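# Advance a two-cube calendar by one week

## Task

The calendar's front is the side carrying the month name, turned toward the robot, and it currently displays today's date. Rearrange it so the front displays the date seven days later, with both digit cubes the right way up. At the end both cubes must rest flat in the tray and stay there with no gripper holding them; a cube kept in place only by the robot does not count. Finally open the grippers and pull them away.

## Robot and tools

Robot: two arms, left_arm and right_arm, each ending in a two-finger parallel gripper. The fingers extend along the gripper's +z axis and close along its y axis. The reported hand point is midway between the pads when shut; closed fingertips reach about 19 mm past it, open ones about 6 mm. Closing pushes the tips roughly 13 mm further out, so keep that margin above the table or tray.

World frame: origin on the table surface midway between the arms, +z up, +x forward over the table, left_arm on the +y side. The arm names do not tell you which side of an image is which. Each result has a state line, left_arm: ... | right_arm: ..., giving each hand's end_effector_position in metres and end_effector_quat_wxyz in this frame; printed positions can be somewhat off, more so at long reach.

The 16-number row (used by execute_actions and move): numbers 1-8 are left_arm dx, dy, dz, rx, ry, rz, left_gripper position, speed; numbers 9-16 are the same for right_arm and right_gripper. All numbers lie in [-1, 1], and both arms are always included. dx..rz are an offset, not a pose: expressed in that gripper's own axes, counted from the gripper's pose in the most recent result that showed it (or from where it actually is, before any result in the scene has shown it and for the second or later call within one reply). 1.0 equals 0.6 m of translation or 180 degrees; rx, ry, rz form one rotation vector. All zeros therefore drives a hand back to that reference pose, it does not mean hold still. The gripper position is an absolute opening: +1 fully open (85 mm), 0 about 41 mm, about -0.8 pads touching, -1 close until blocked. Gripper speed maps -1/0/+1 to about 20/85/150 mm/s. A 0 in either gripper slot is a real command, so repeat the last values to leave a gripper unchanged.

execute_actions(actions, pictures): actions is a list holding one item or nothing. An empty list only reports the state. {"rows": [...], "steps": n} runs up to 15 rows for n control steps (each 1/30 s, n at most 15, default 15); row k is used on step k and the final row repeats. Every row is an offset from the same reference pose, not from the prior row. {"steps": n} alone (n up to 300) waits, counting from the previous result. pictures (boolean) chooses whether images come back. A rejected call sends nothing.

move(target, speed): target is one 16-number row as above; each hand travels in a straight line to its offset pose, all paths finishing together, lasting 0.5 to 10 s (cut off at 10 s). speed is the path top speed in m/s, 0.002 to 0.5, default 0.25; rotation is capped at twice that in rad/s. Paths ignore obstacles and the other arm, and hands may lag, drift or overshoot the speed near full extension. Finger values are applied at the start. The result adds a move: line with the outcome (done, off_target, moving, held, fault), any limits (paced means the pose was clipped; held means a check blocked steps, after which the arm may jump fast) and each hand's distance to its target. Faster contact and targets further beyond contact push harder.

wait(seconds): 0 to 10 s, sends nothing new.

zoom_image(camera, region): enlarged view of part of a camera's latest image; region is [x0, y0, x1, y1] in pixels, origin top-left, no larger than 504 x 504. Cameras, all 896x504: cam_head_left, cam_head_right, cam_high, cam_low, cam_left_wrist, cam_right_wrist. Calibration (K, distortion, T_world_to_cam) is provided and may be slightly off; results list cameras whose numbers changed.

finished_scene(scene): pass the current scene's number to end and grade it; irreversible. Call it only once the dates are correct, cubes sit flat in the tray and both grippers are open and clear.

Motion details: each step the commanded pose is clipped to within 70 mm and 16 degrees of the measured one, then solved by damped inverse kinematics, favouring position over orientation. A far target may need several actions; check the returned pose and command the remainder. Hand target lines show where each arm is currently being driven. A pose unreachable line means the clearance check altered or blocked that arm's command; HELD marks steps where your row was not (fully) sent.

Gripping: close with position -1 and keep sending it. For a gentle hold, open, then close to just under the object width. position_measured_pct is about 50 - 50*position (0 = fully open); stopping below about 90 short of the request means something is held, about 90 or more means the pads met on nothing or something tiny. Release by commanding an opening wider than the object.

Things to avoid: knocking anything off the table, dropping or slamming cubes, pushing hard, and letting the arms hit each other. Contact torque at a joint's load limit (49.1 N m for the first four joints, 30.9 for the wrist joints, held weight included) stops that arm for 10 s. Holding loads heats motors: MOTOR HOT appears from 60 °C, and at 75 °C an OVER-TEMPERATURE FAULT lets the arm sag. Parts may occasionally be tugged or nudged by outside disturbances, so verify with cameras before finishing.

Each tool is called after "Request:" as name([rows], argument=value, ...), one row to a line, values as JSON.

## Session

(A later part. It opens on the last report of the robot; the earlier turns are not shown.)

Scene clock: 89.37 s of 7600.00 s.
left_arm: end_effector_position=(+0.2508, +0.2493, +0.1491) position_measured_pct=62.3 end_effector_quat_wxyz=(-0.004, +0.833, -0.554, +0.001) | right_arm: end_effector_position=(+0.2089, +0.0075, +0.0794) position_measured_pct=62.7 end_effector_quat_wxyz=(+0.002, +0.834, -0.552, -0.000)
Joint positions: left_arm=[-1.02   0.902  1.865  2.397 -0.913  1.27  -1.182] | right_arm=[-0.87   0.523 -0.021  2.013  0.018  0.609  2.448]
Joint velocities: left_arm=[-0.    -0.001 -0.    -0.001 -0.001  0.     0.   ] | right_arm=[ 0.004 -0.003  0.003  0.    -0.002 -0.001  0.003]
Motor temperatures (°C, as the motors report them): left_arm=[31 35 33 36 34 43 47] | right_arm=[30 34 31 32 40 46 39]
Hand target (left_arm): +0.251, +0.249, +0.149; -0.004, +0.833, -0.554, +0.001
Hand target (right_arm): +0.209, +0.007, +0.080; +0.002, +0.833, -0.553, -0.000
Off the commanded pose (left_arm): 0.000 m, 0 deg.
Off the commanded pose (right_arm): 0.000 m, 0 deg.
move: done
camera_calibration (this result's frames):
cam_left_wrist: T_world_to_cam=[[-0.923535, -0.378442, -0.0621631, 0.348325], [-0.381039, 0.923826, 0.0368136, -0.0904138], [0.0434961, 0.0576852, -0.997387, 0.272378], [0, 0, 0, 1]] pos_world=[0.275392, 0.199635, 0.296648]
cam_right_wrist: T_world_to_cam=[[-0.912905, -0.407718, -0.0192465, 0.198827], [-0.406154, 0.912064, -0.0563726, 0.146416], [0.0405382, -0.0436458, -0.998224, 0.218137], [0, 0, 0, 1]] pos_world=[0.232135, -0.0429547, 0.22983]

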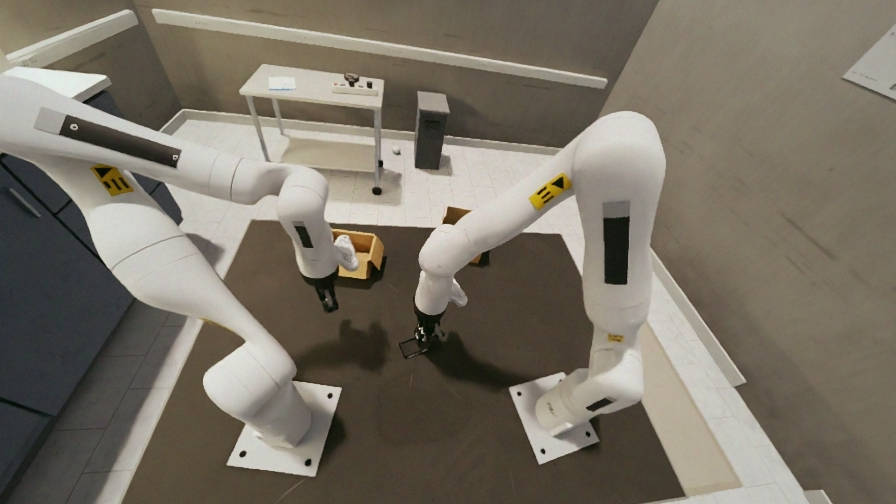

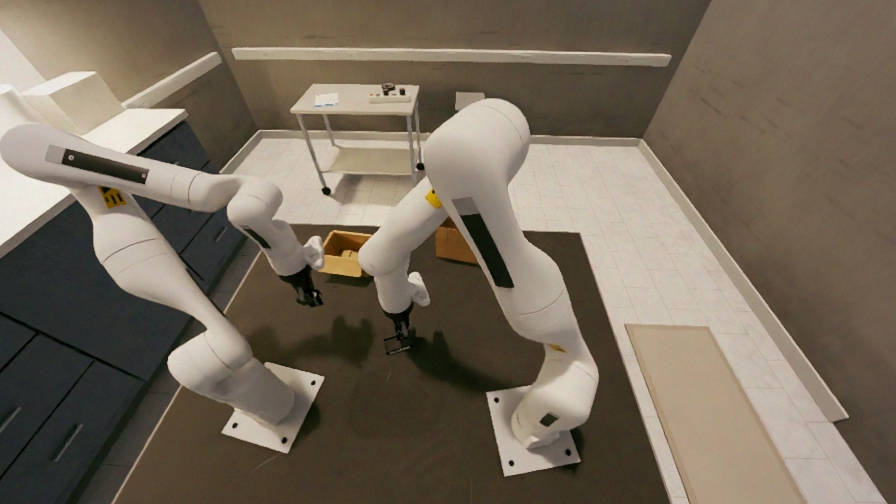

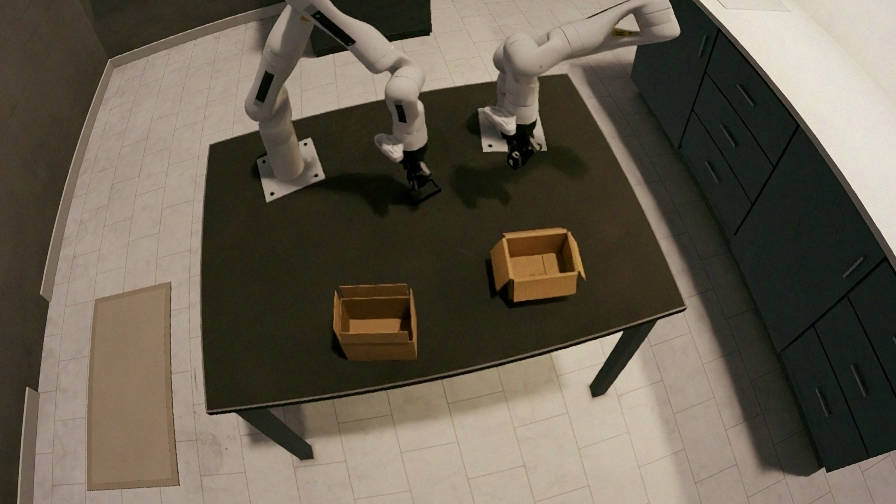

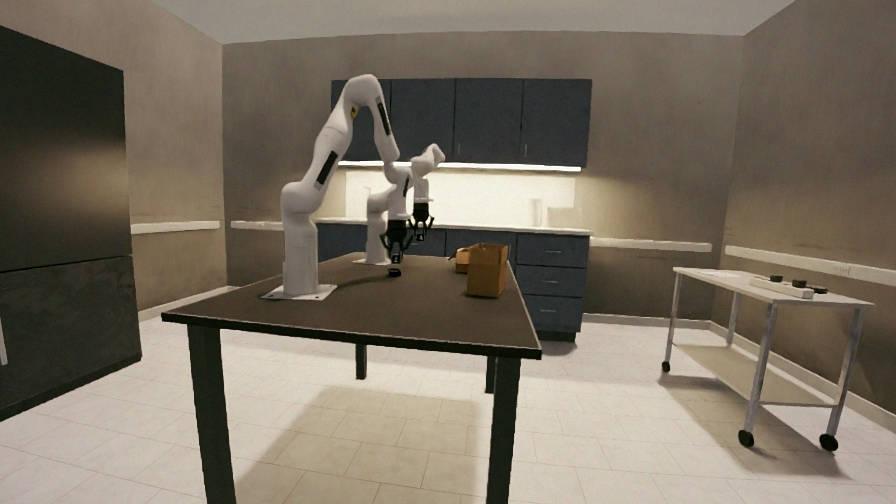

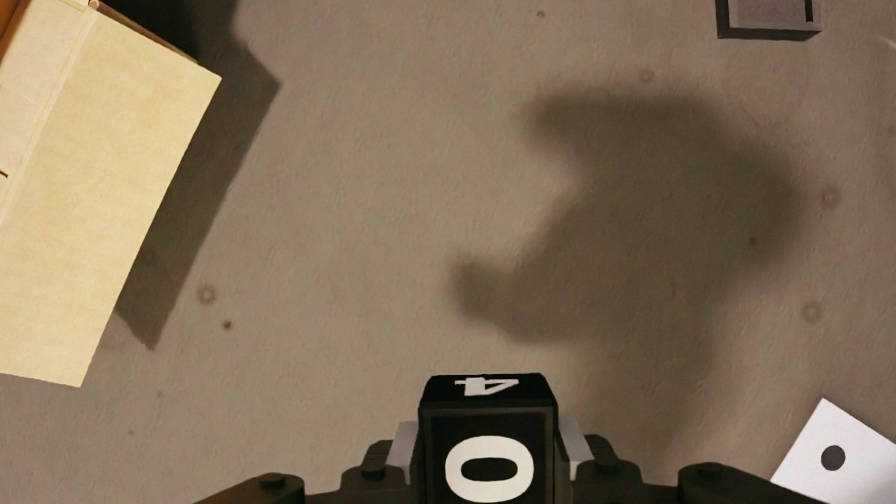

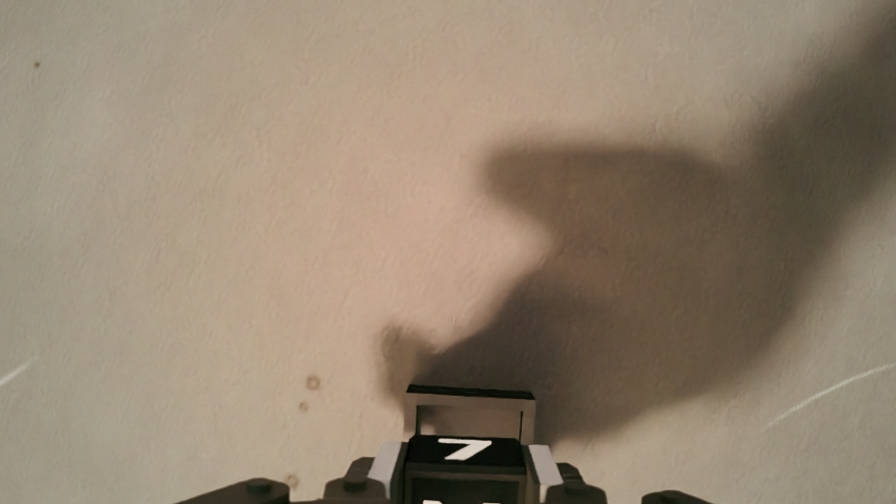

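Request:
move(target=[0,0,0,0,0,0,-1,0.3,0,0,0.064,0,0,0,-1,0.3], speed=0.03)

Scene clock: 92.03 s of 7600.00 s.
left_arm: end_effector_position=(+0.2508, +0.2493, +0.1491) position_measured_pct=62.3 end_effector_quat_wxyz=(-0.004, +0.833, -0.554, +0.001) | right_arm: end_effector_position=(+0.2087, +0.0076, +0.0410) position_measured_pct=62.7 end_effector_quat_wxyz=(+0.002, +0.834, -0.552, -0.000)
Joint positions: left_arm=[-1.02   0.902  1.865  2.397 -0.913  1.27  -1.182] | right_arm=[-0.872  0.61  -0.02   2.042  0.022  0.493  2.444]
Joint velocities: left_arm=[ 0.     0.001 -0.    -0.001 -0.     0.001  0.   ] | right_arm=[ 0.001  0.003 -0.     0.     0.     0.001 -0.   ]
Motor temperatures (°C, as the motors report them): left_arm=[31 35 33 36 34 43 47] | right_arm=[30 34 31 32 40 46 39]
Hand target (left_arm): +0.251, +0.249, +0.149; -0.004, +0.833, -0.554, +0.001
Hand target (right_arm): +0.209, +0.008, +0.041; +0.002, +0.834, -0.552, -0.000
Off the commanded pose (left_arm): 0.000 m, 0 deg.
Off the commanded pose (right_arm): 0.000 m, 0 deg.
move: done
camera_calibration (this result's frames):
cam_left_wrist: T_world_to_cam=[[-0.923535, -0.378443, -0.0621622, 0.348326], [-0.38104, 0.923825, 0.0368112, -0.0904121], [0.0434961, 0.0576827, -0.997387, 0.272379], [0, 0, 0, 1]] pos_world=[0.275393, 0.199635, 0.296648]
cam_right_wrist: T_world_to_cam=[[-0.912778, -0.40799, -0.0194896, 0.197959], [-0.406427, 0.91196, -0.0560826, 0.144167], [0.0406549, -0.0432699, -0.998236, 0.179828], [0, 0, 0, 1]] pos_world=[0.231976, -0.0429285, 0.191454]

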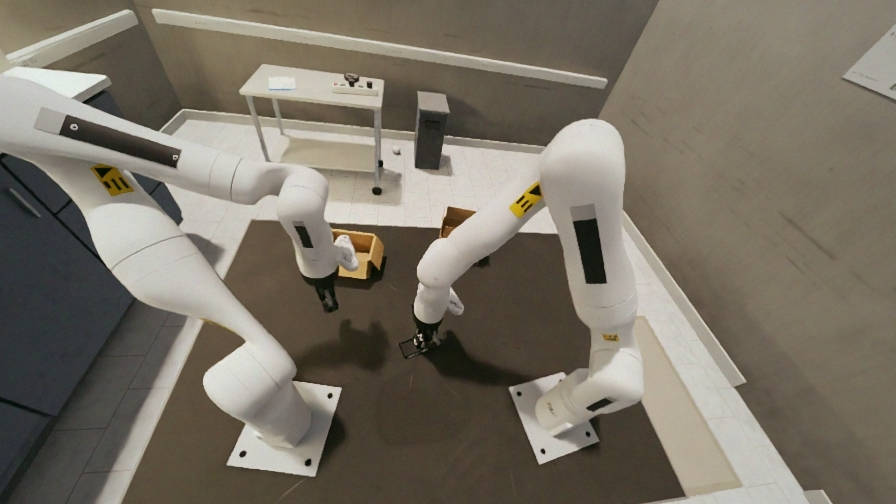

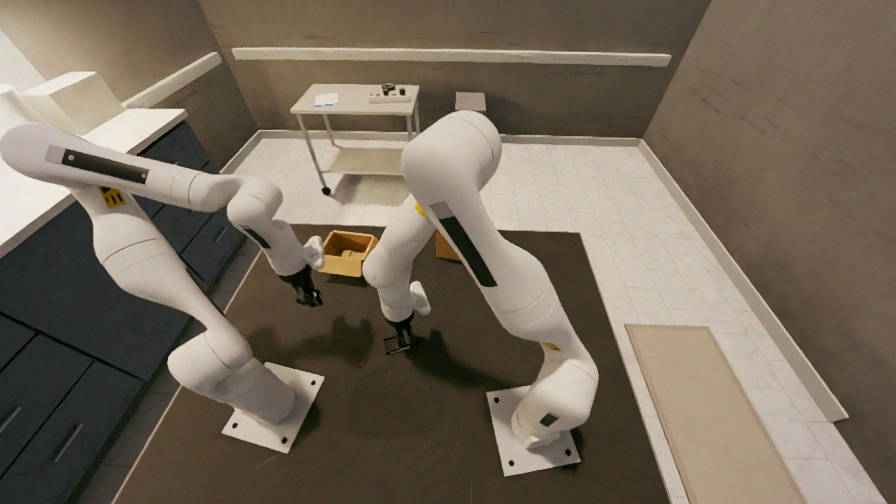

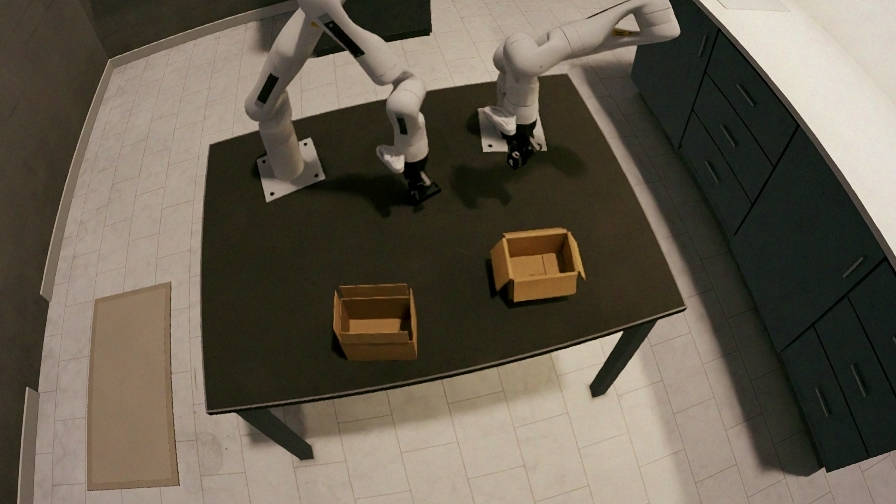

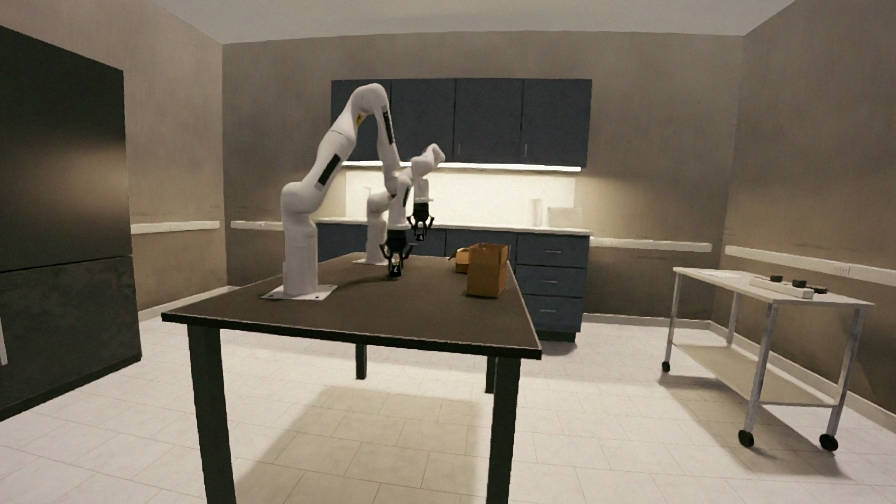

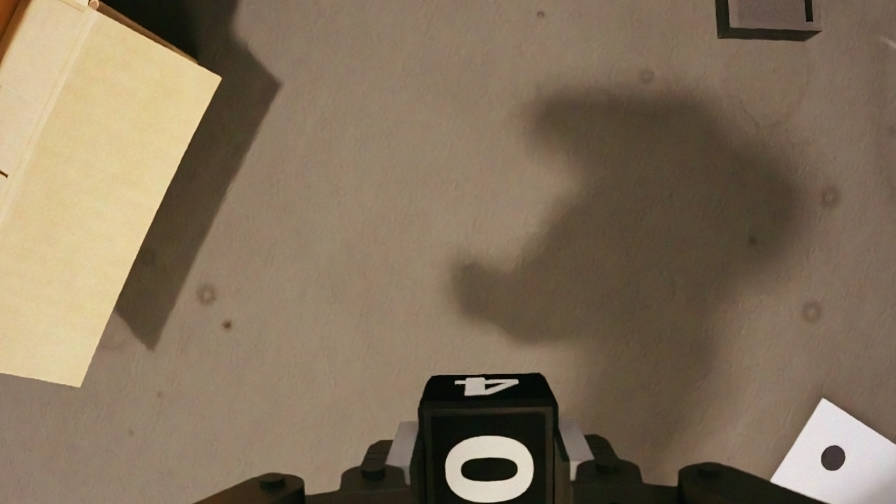

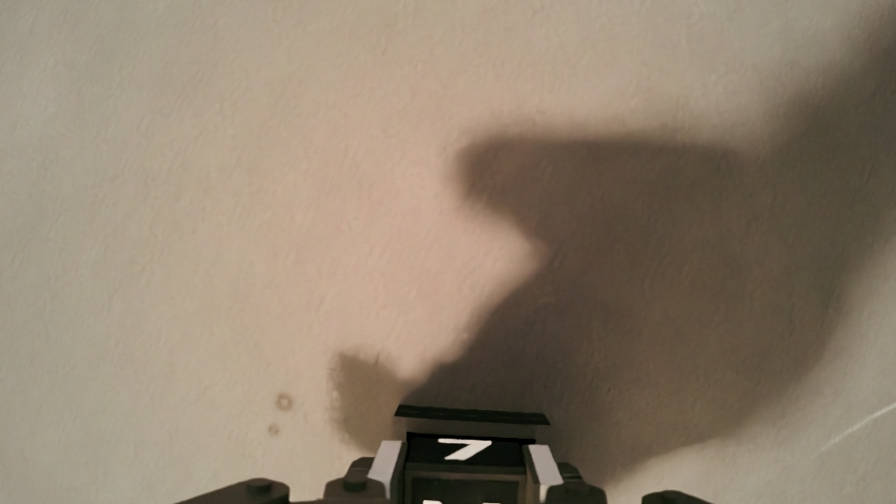

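Release, then retreat.

Request:
execute_actions([
  {"rows":[[0,0,0,0,0,0,-1,0.3,0,0,0,0,0,0,0.3,0]],"steps":13},
], pictures=false)

Request:
move(target=[0,0,0,0,0,0,-1,0.3,0,0,-0.12,0,0,0,0.3,0], speed=0.15)

Scene clock: 93.87 s of 7600.00 s.
left_arm: end_effector_position=(+0.2508, +0.2493, +0.1491) position_measured_pct=62.3 end_effector_quat_wxyz=(-0.004, +0.833, -0.554, +0.001) | right_arm: end_effector_position=(+0.2087, +0.0076, +0.0410) position_measured_pct=35.7 end_effector_quat_wxyz=(+0.002, +0.834, -0.552, -0.000)
Joint positions: left_arm=[-1.02   0.902  1.865  2.397 -0.913  1.27  -1.182] | right_arm=[-0.872  0.61  -0.02   2.042  0.022  0.493  2.444]
Joint velocities: left_arm=[-0.    -0.     0.     0.001  0.     0.     0.001] | right_arm=[-0.     0.     0.     0.     0.    -0.001 -0.   ]
Motor temperatures (°C, as the motors report them): left_arm=[31 35 33 36 34 43 47] | right_arm=[30 34 31 32 40 46 39]
Hand target (left_arm): +0.251, +0.249, +0.149; -0.004, +0.833, -0.554, +0.001
Hand target (right_arm): +0.209, +0.008, +0.041; +0.002, +0.834, -0.552, -0.000
Off the commanded pose (left_arm): 0.000 m, 0 deg.
Off the commanded pose (right_arm): 0.000 m, 0 deg.
Steps of this call (steps 1 to 42: nothing new was sent; steps 43 to 55: all 13 steps of this action). Readings (end_effector_position | what the end effector reports):
43: left_arm (+0.2508, +0.2493, +0.1491) | right_arm (+0.2087, +0.0075, +0.0410) | left_arm position_measured_pct=62.3 | right_arm position_measured_pct=62.7
44: left_arm (+0.2508, +0.2493, +0.1491) | right_arm (+0.2087, +0.0076, +0.0410) | left_arm position_measured_pct=62.3 | right_arm position_measured_pct=62.7
46: left_arm (+0.2508, +0.2493, +0.1491) | right_arm (+0.2087, +0.0076, +0.0410) | left_arm position_measured_pct=62.3 | right_arm position_measured_pct=57.9
50: left_arm (+0.2508, +0.2493, +0.1491) | right_arm (+0.2088, +0.0076, +0.0410) | left_arm position_measured_pct=62.3 | right_arm position_measured_pct=46.4
55: the state above

Scene clock: 94.93 s of 7600.00 s.
left_arm: end_effector_position=(+0.2508, +0.2493, +0.1491) position_measured_pct=62.3 end_effector_quat_wxyz=(-0.004, +0.833, -0.554, +0.001) | right_arm: end_effector_position=(+0.2091, +0.0075, +0.1129) position_measured_pct=34.9 end_effector_quat_wxyz=(+0.002, +0.834, -0.552, -0.000)
Joint positions: left_arm=[-1.02   0.902  1.865  2.397 -0.913  1.27  -1.182] | right_arm=[-0.869  0.454 -0.022  1.979  0.014  0.713  2.452]
Joint velocities: left_arm=[-0.    -0.     0.    -0.    -0.002  0.     0.001] | right_arm=[ 0.    -0.007  0.001 -0.001  0.    -0.    -0.   ]
Motor temperatures (°C, as the motors report them): left_arm=[31 35 33 36 34 43 47] | right_arm=[30 34 31 32 40 46 39]
Hand target (left_arm): +0.251, +0.249, +0.149; -0.004, +0.833, -0.554, +0.001
Hand target (right_arm): +0.209, +0.008, +0.113; +0.002, +0.834, -0.552, -0.000
Off the commanded pose (left_arm): 0.000 m, 0 deg.
Off the commanded pose (right_arm): 0.000 m, 0 deg.
move: done
camera_calibration (this result's frames):
cam_left_wrist: T_world_to_cam=[[-0.923534, -0.378445, -0.0621608, 0.348326], [-0.381042, 0.923825, 0.0368071, -0.0904093], [0.0434962, 0.0576785, -0.997387, 0.27238], [0, 0, 0, 1]] pos_world=[0.275394, 0.199634, 0.296649]
cam_right_wrist: T_world_to_cam=[[-0.913027, -0.407458, -0.0189819, 0.199578], [-0.405894, 0.912162, -0.056662, 0.148402], [0.040402, -0.0440293, -0.998213, 0.251628], [0, 0, 0, 1]] pos_world=[0.232289, -0.0429678, 0.263376]

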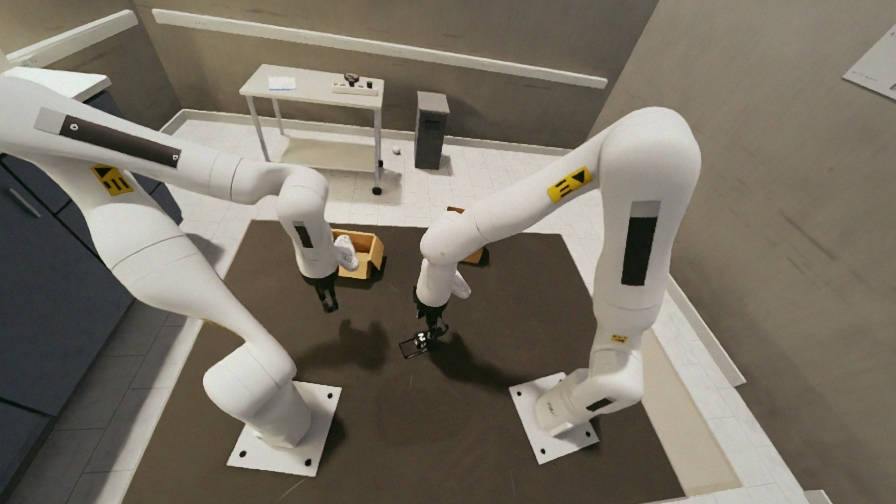

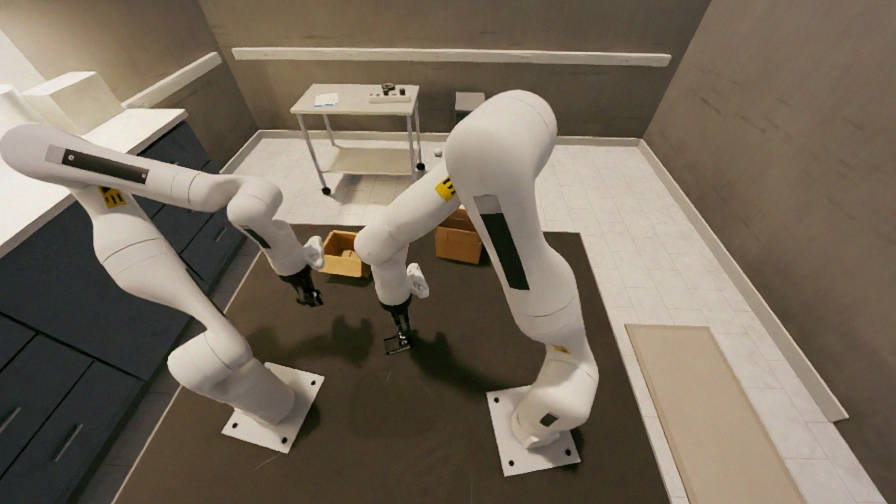

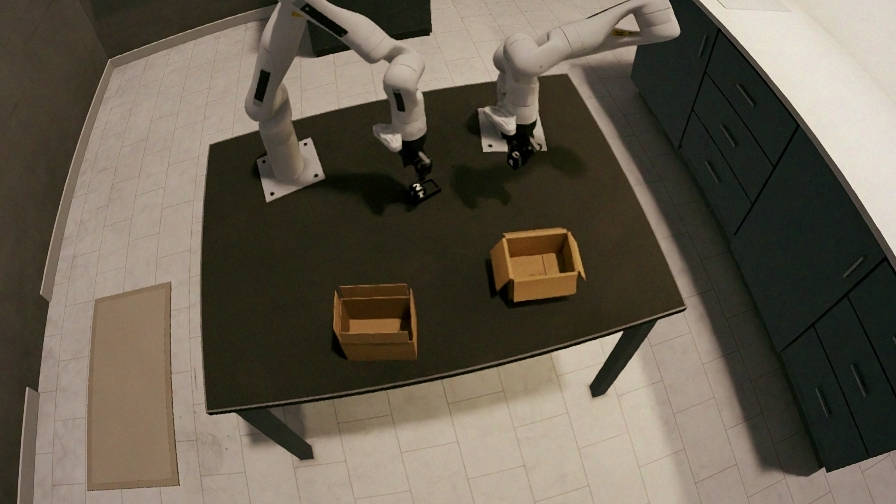

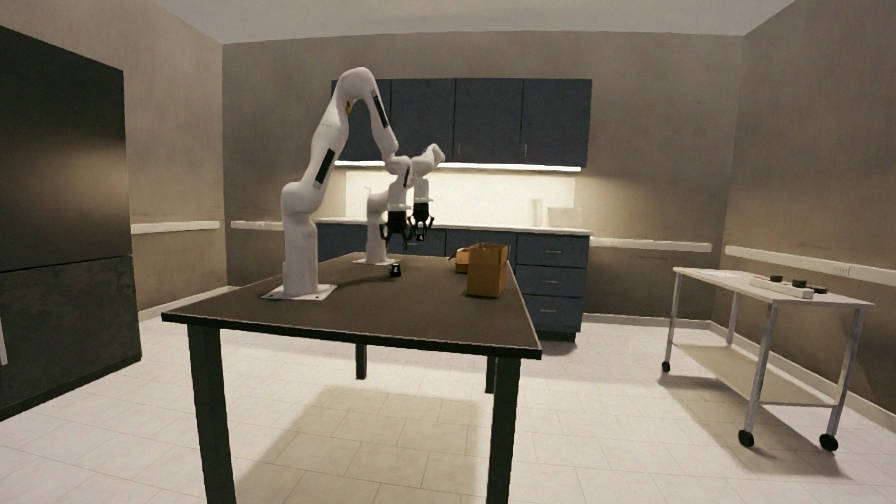

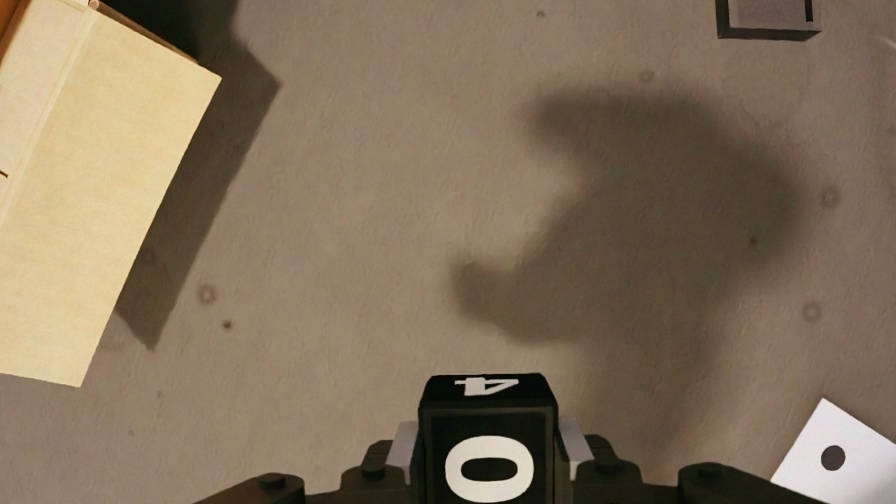

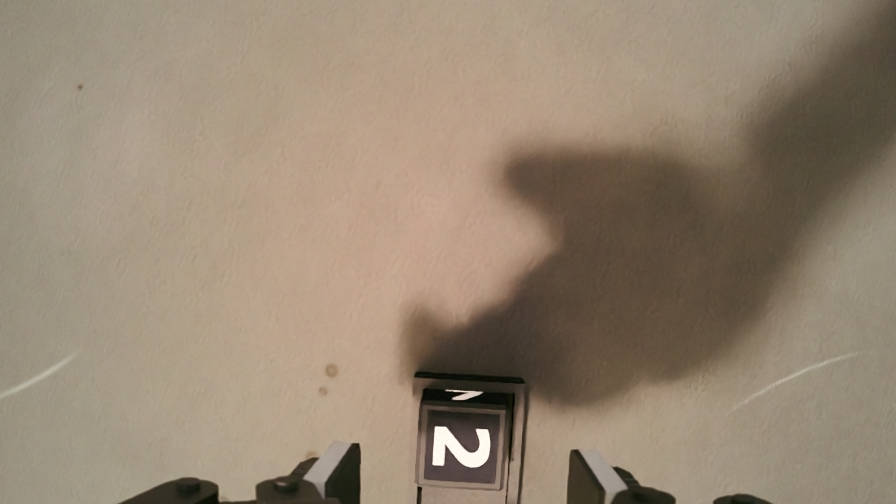

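Request:
move(target=[0.2817,0.2252,0.09,0,0,0,-1,0.3,0.42,0,-0.12,0,0,0,0.3,0], speed=0.25)

Scene clock: 99.30 s of 7600.00 s.
left_arm: end_effector_position=(+0.1921, +0.0417, +0.0940) position_measured_pct=62.3 end_effector_quat_wxyz=(-0.005, +0.833, -0.553, +0.002) | right_arm: end_effector_position=(+0.3070, -0.2255, +0.1850) position_measured_pct=34.9 end_effector_quat_wxyz=(+0.003, +0.833, -0.553, -0.001)
Joint positions: left_arm=[-0.086  0.865  1.382  2.241 -1.064  1.04  -0.612] | right_arm=[-0.314  0.188  0.136  2.084 -0.03   0.877  3.189]
Joint velocities: left_arm=[ 0.007  0.003  0.    -0.002 -0.     0.001  0.   ] | right_arm=[ 0.    -0.     0.002  0.    -0.001 -0.001  0.001]
Motor temperatures (°C, as the motors report them): left_arm=[31 35 33 36 34 43 47] | right_arm=[30 34 31 32 40 46 39]
Hand target (left_arm): +0.192, +0.042, +0.094; -0.005, +0.833, -0.554, +0.002
Hand target (right_arm): +0.307, -0.226, +0.185; +0.003, +0.833, -0.553, -0.001
Off the commanded pose (left_arm): 0.000 m, 0 deg.
Off the commanded pose (right_arm): 0.001 m, 0 deg.
move: done
camera_calibration (this result's frames):
cam_left_wrist: T_world_to_cam=[[-0.923028, -0.379306, -0.0643885, 0.21227], [-0.382011, 0.923444, 0.0363213, 0.0813099], [0.0456822, 0.0581227, -0.997264, 0.231476], [0, 0, 0, 1]] pos_world=[0.216418, -0.00802387, 0.241557]
cam_right_wrist: T_world_to_cam=[[-0.913186, -0.4072, -0.0167223, 0.195156], [-0.405731, 0.912224, -0.0568304, 0.404795], [0.0383958, -0.0451119, -0.998244, 0.309692], [0, 0, 0, 1]] pos_world=[0.330561, -0.275825, 0.335417]

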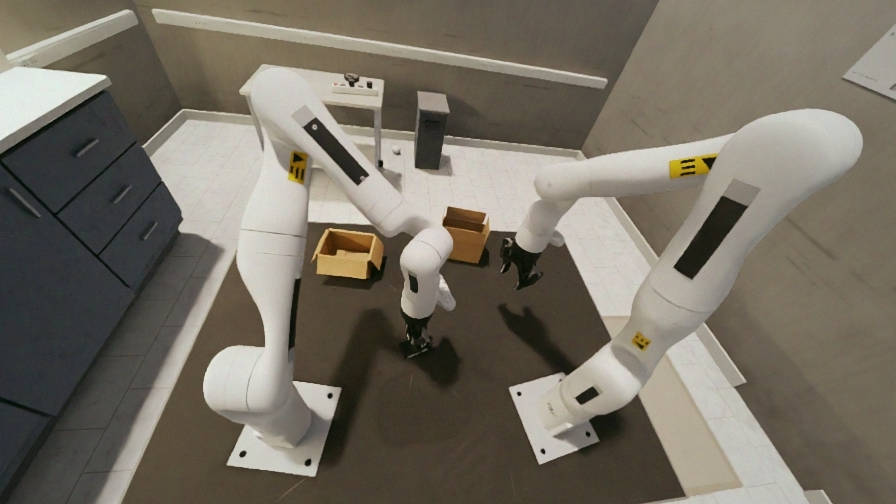

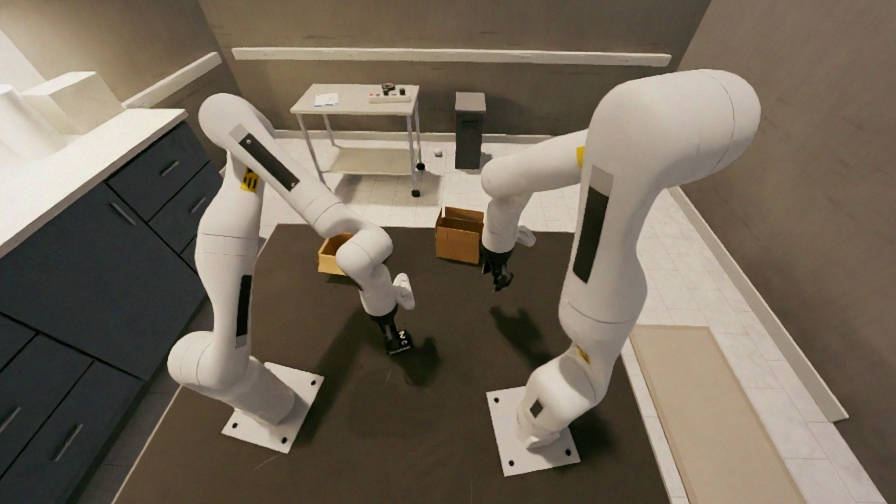

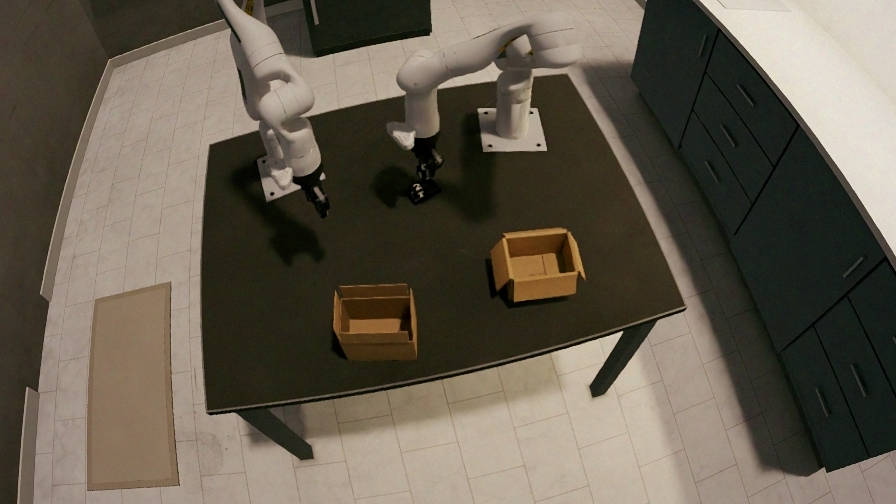

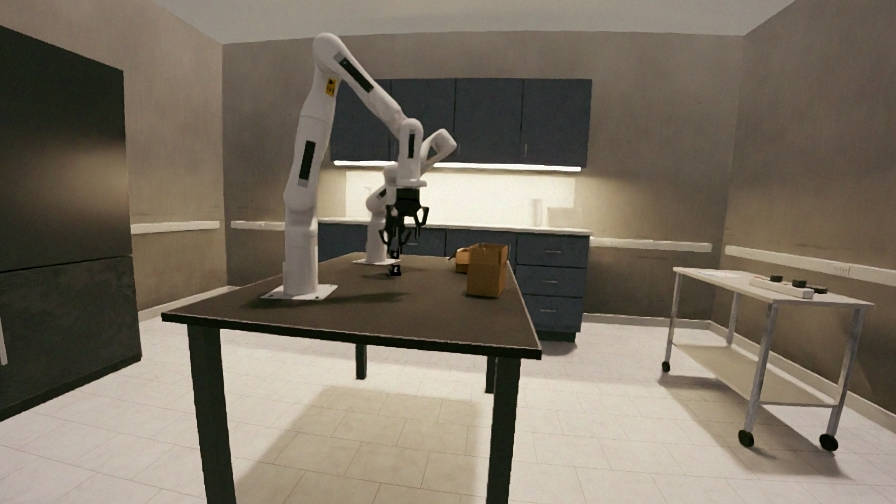

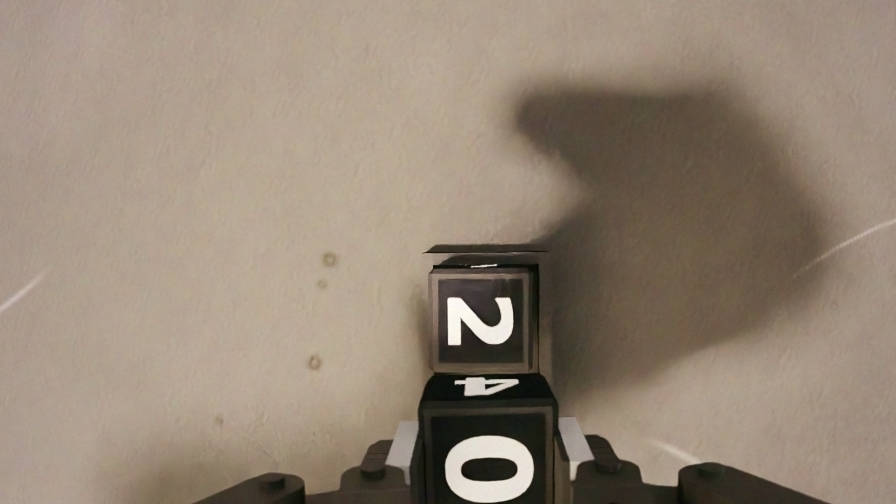

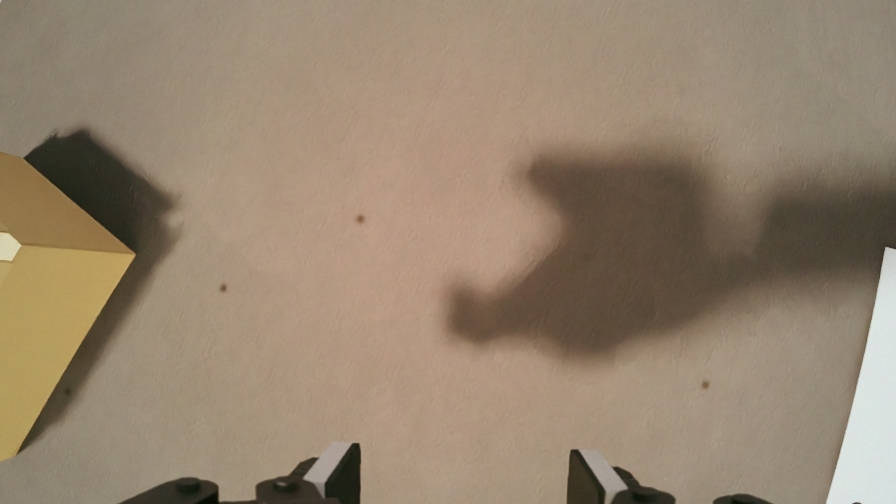

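Request:
move(target=[0.001,-0.0015,0.027,0,0,0,-1,0.3,0,0,0,0,0,0,0.3,0], speed=0.05)

Scene clock: 101.60 s of 7600.00 s.
left_arm: end_effector_position=(+0.1935, +0.0416, +0.0779) position_measured_pct=62.3 end_effector_quat_wxyz=(-0.005, +0.833, -0.553, +0.002) | right_arm: end_effector_position=(+0.3070, -0.2255, +0.1850) position_measured_pct=34.9 end_effector_quat_wxyz=(+0.003, +0.833, -0.553, -0.001)
Joint positions: left_arm=[-0.062  0.893  1.334  2.256 -1.12   1.012 -0.578] | right_arm=[-0.314  0.188  0.136  2.084 -0.03   0.877  3.189]
Joint velocities: left_arm=[ 0.004  0.001 -0.001 -0.001 -0.    -0.001  0.001] | right_arm=[-0.001 -0.     0.    -0.    -0.    -0.002  0.   ]
Motor temperatures (°C, as the motors report them): left_arm=[31 35 33 36 34 43 47] | right_arm=[30 34 31 32 40 46 39]
Hand target (left_arm): +0.193, +0.042, +0.078; -0.005, +0.833, -0.553, +0.002
Hand target (right_arm): +0.307, -0.226, +0.185; +0.003, +0.833, -0.553, -0.001
Off the commanded pose (left_arm): 0.000 m, 0 deg.
Off the commanded pose (right_arm): 0.000 m, 0 deg.
move: done
camera_calibration (this result's frames):
cam_left_wrist: T_world_to_cam=[[-0.922873, -0.37962, -0.0647565, 0.212461], [-0.382338, 0.923316, 0.0361374, 0.0825982], [0.0460722, 0.0581091, -0.997247, 0.215242], [0, 0, 0, 1]] pos_world=[0.217739, -0.00811709, 0.225423]
cam_right_wrist: T_world_to_cam=[[-0.913186, -0.407199, -0.0167244, 0.195158], [-0.405729, 0.912225, -0.0568307, 0.404795], [0.0383978, -0.0451115, -0.998244, 0.309692], [0, 0, 0, 1]] pos_world=[0.330562, -0.275825, 0.335417]

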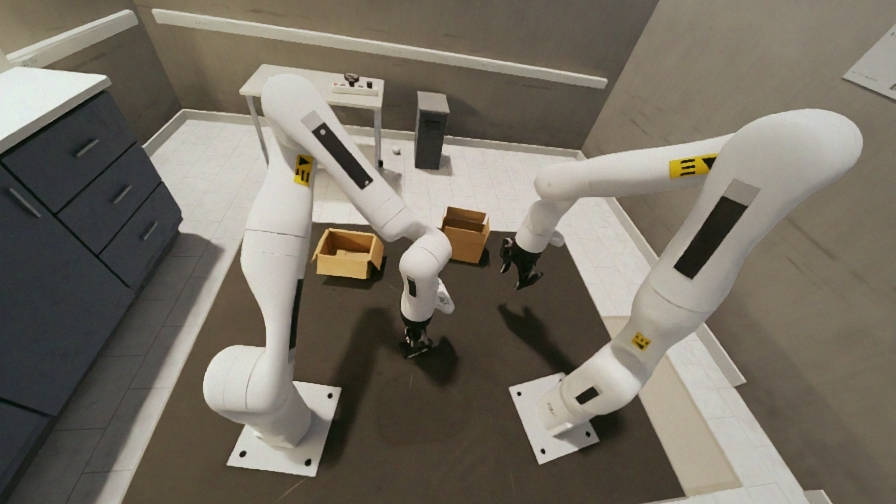

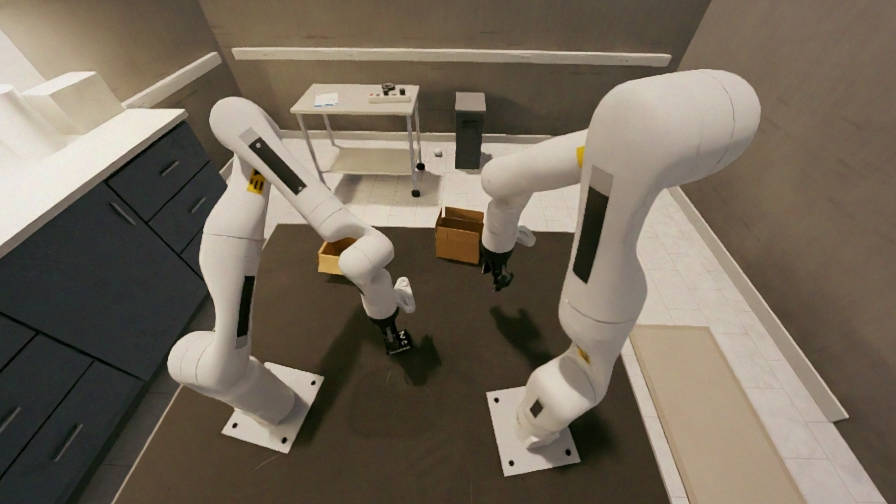

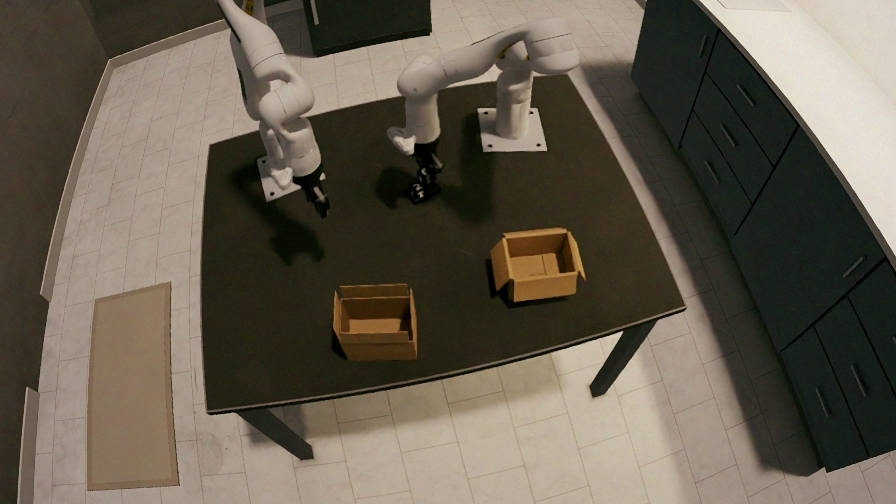

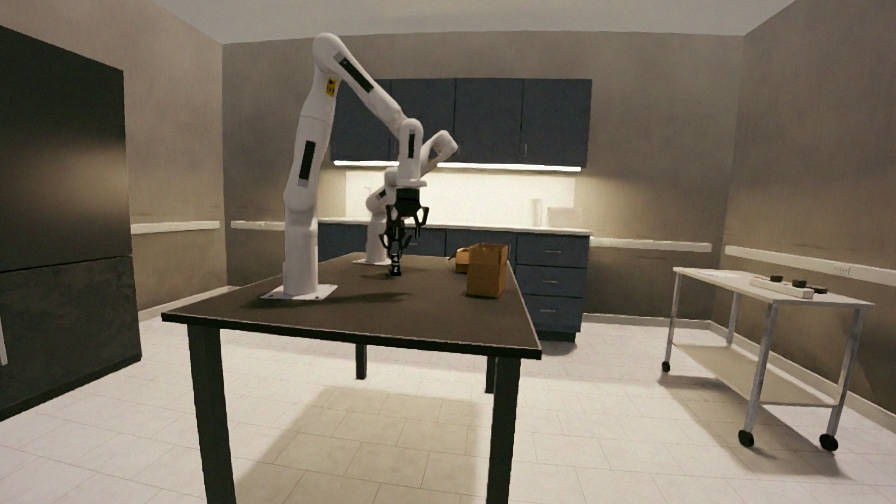

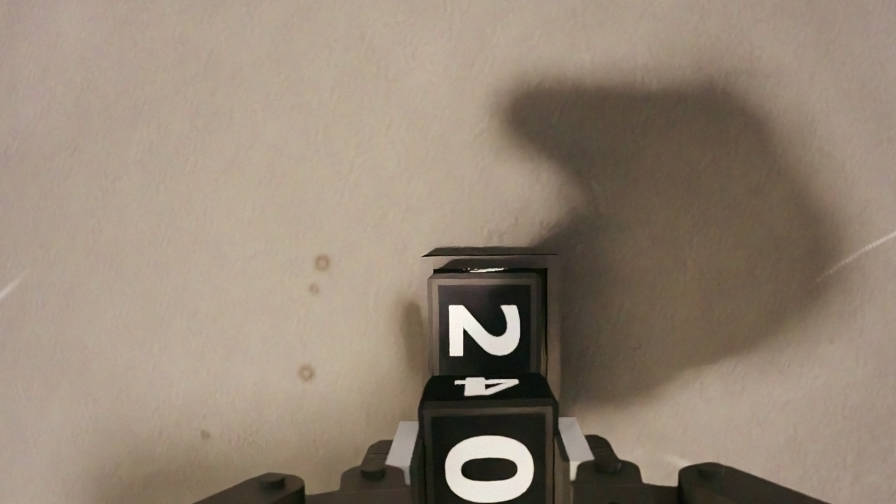

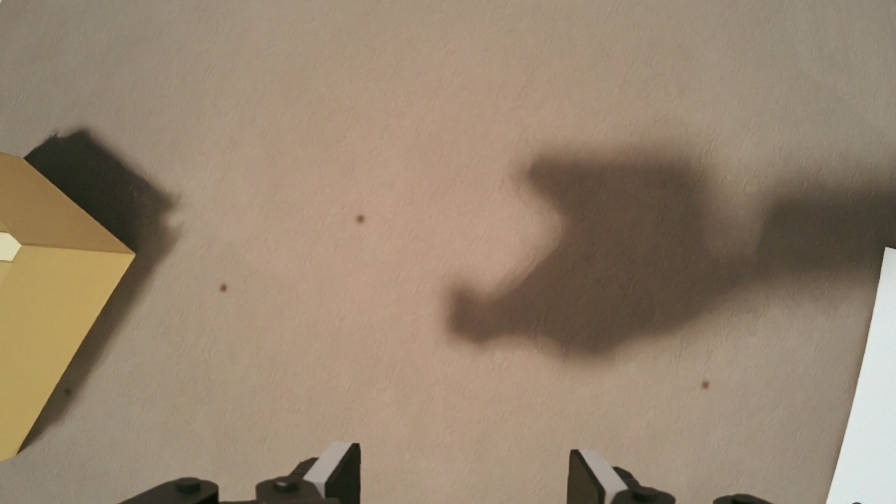

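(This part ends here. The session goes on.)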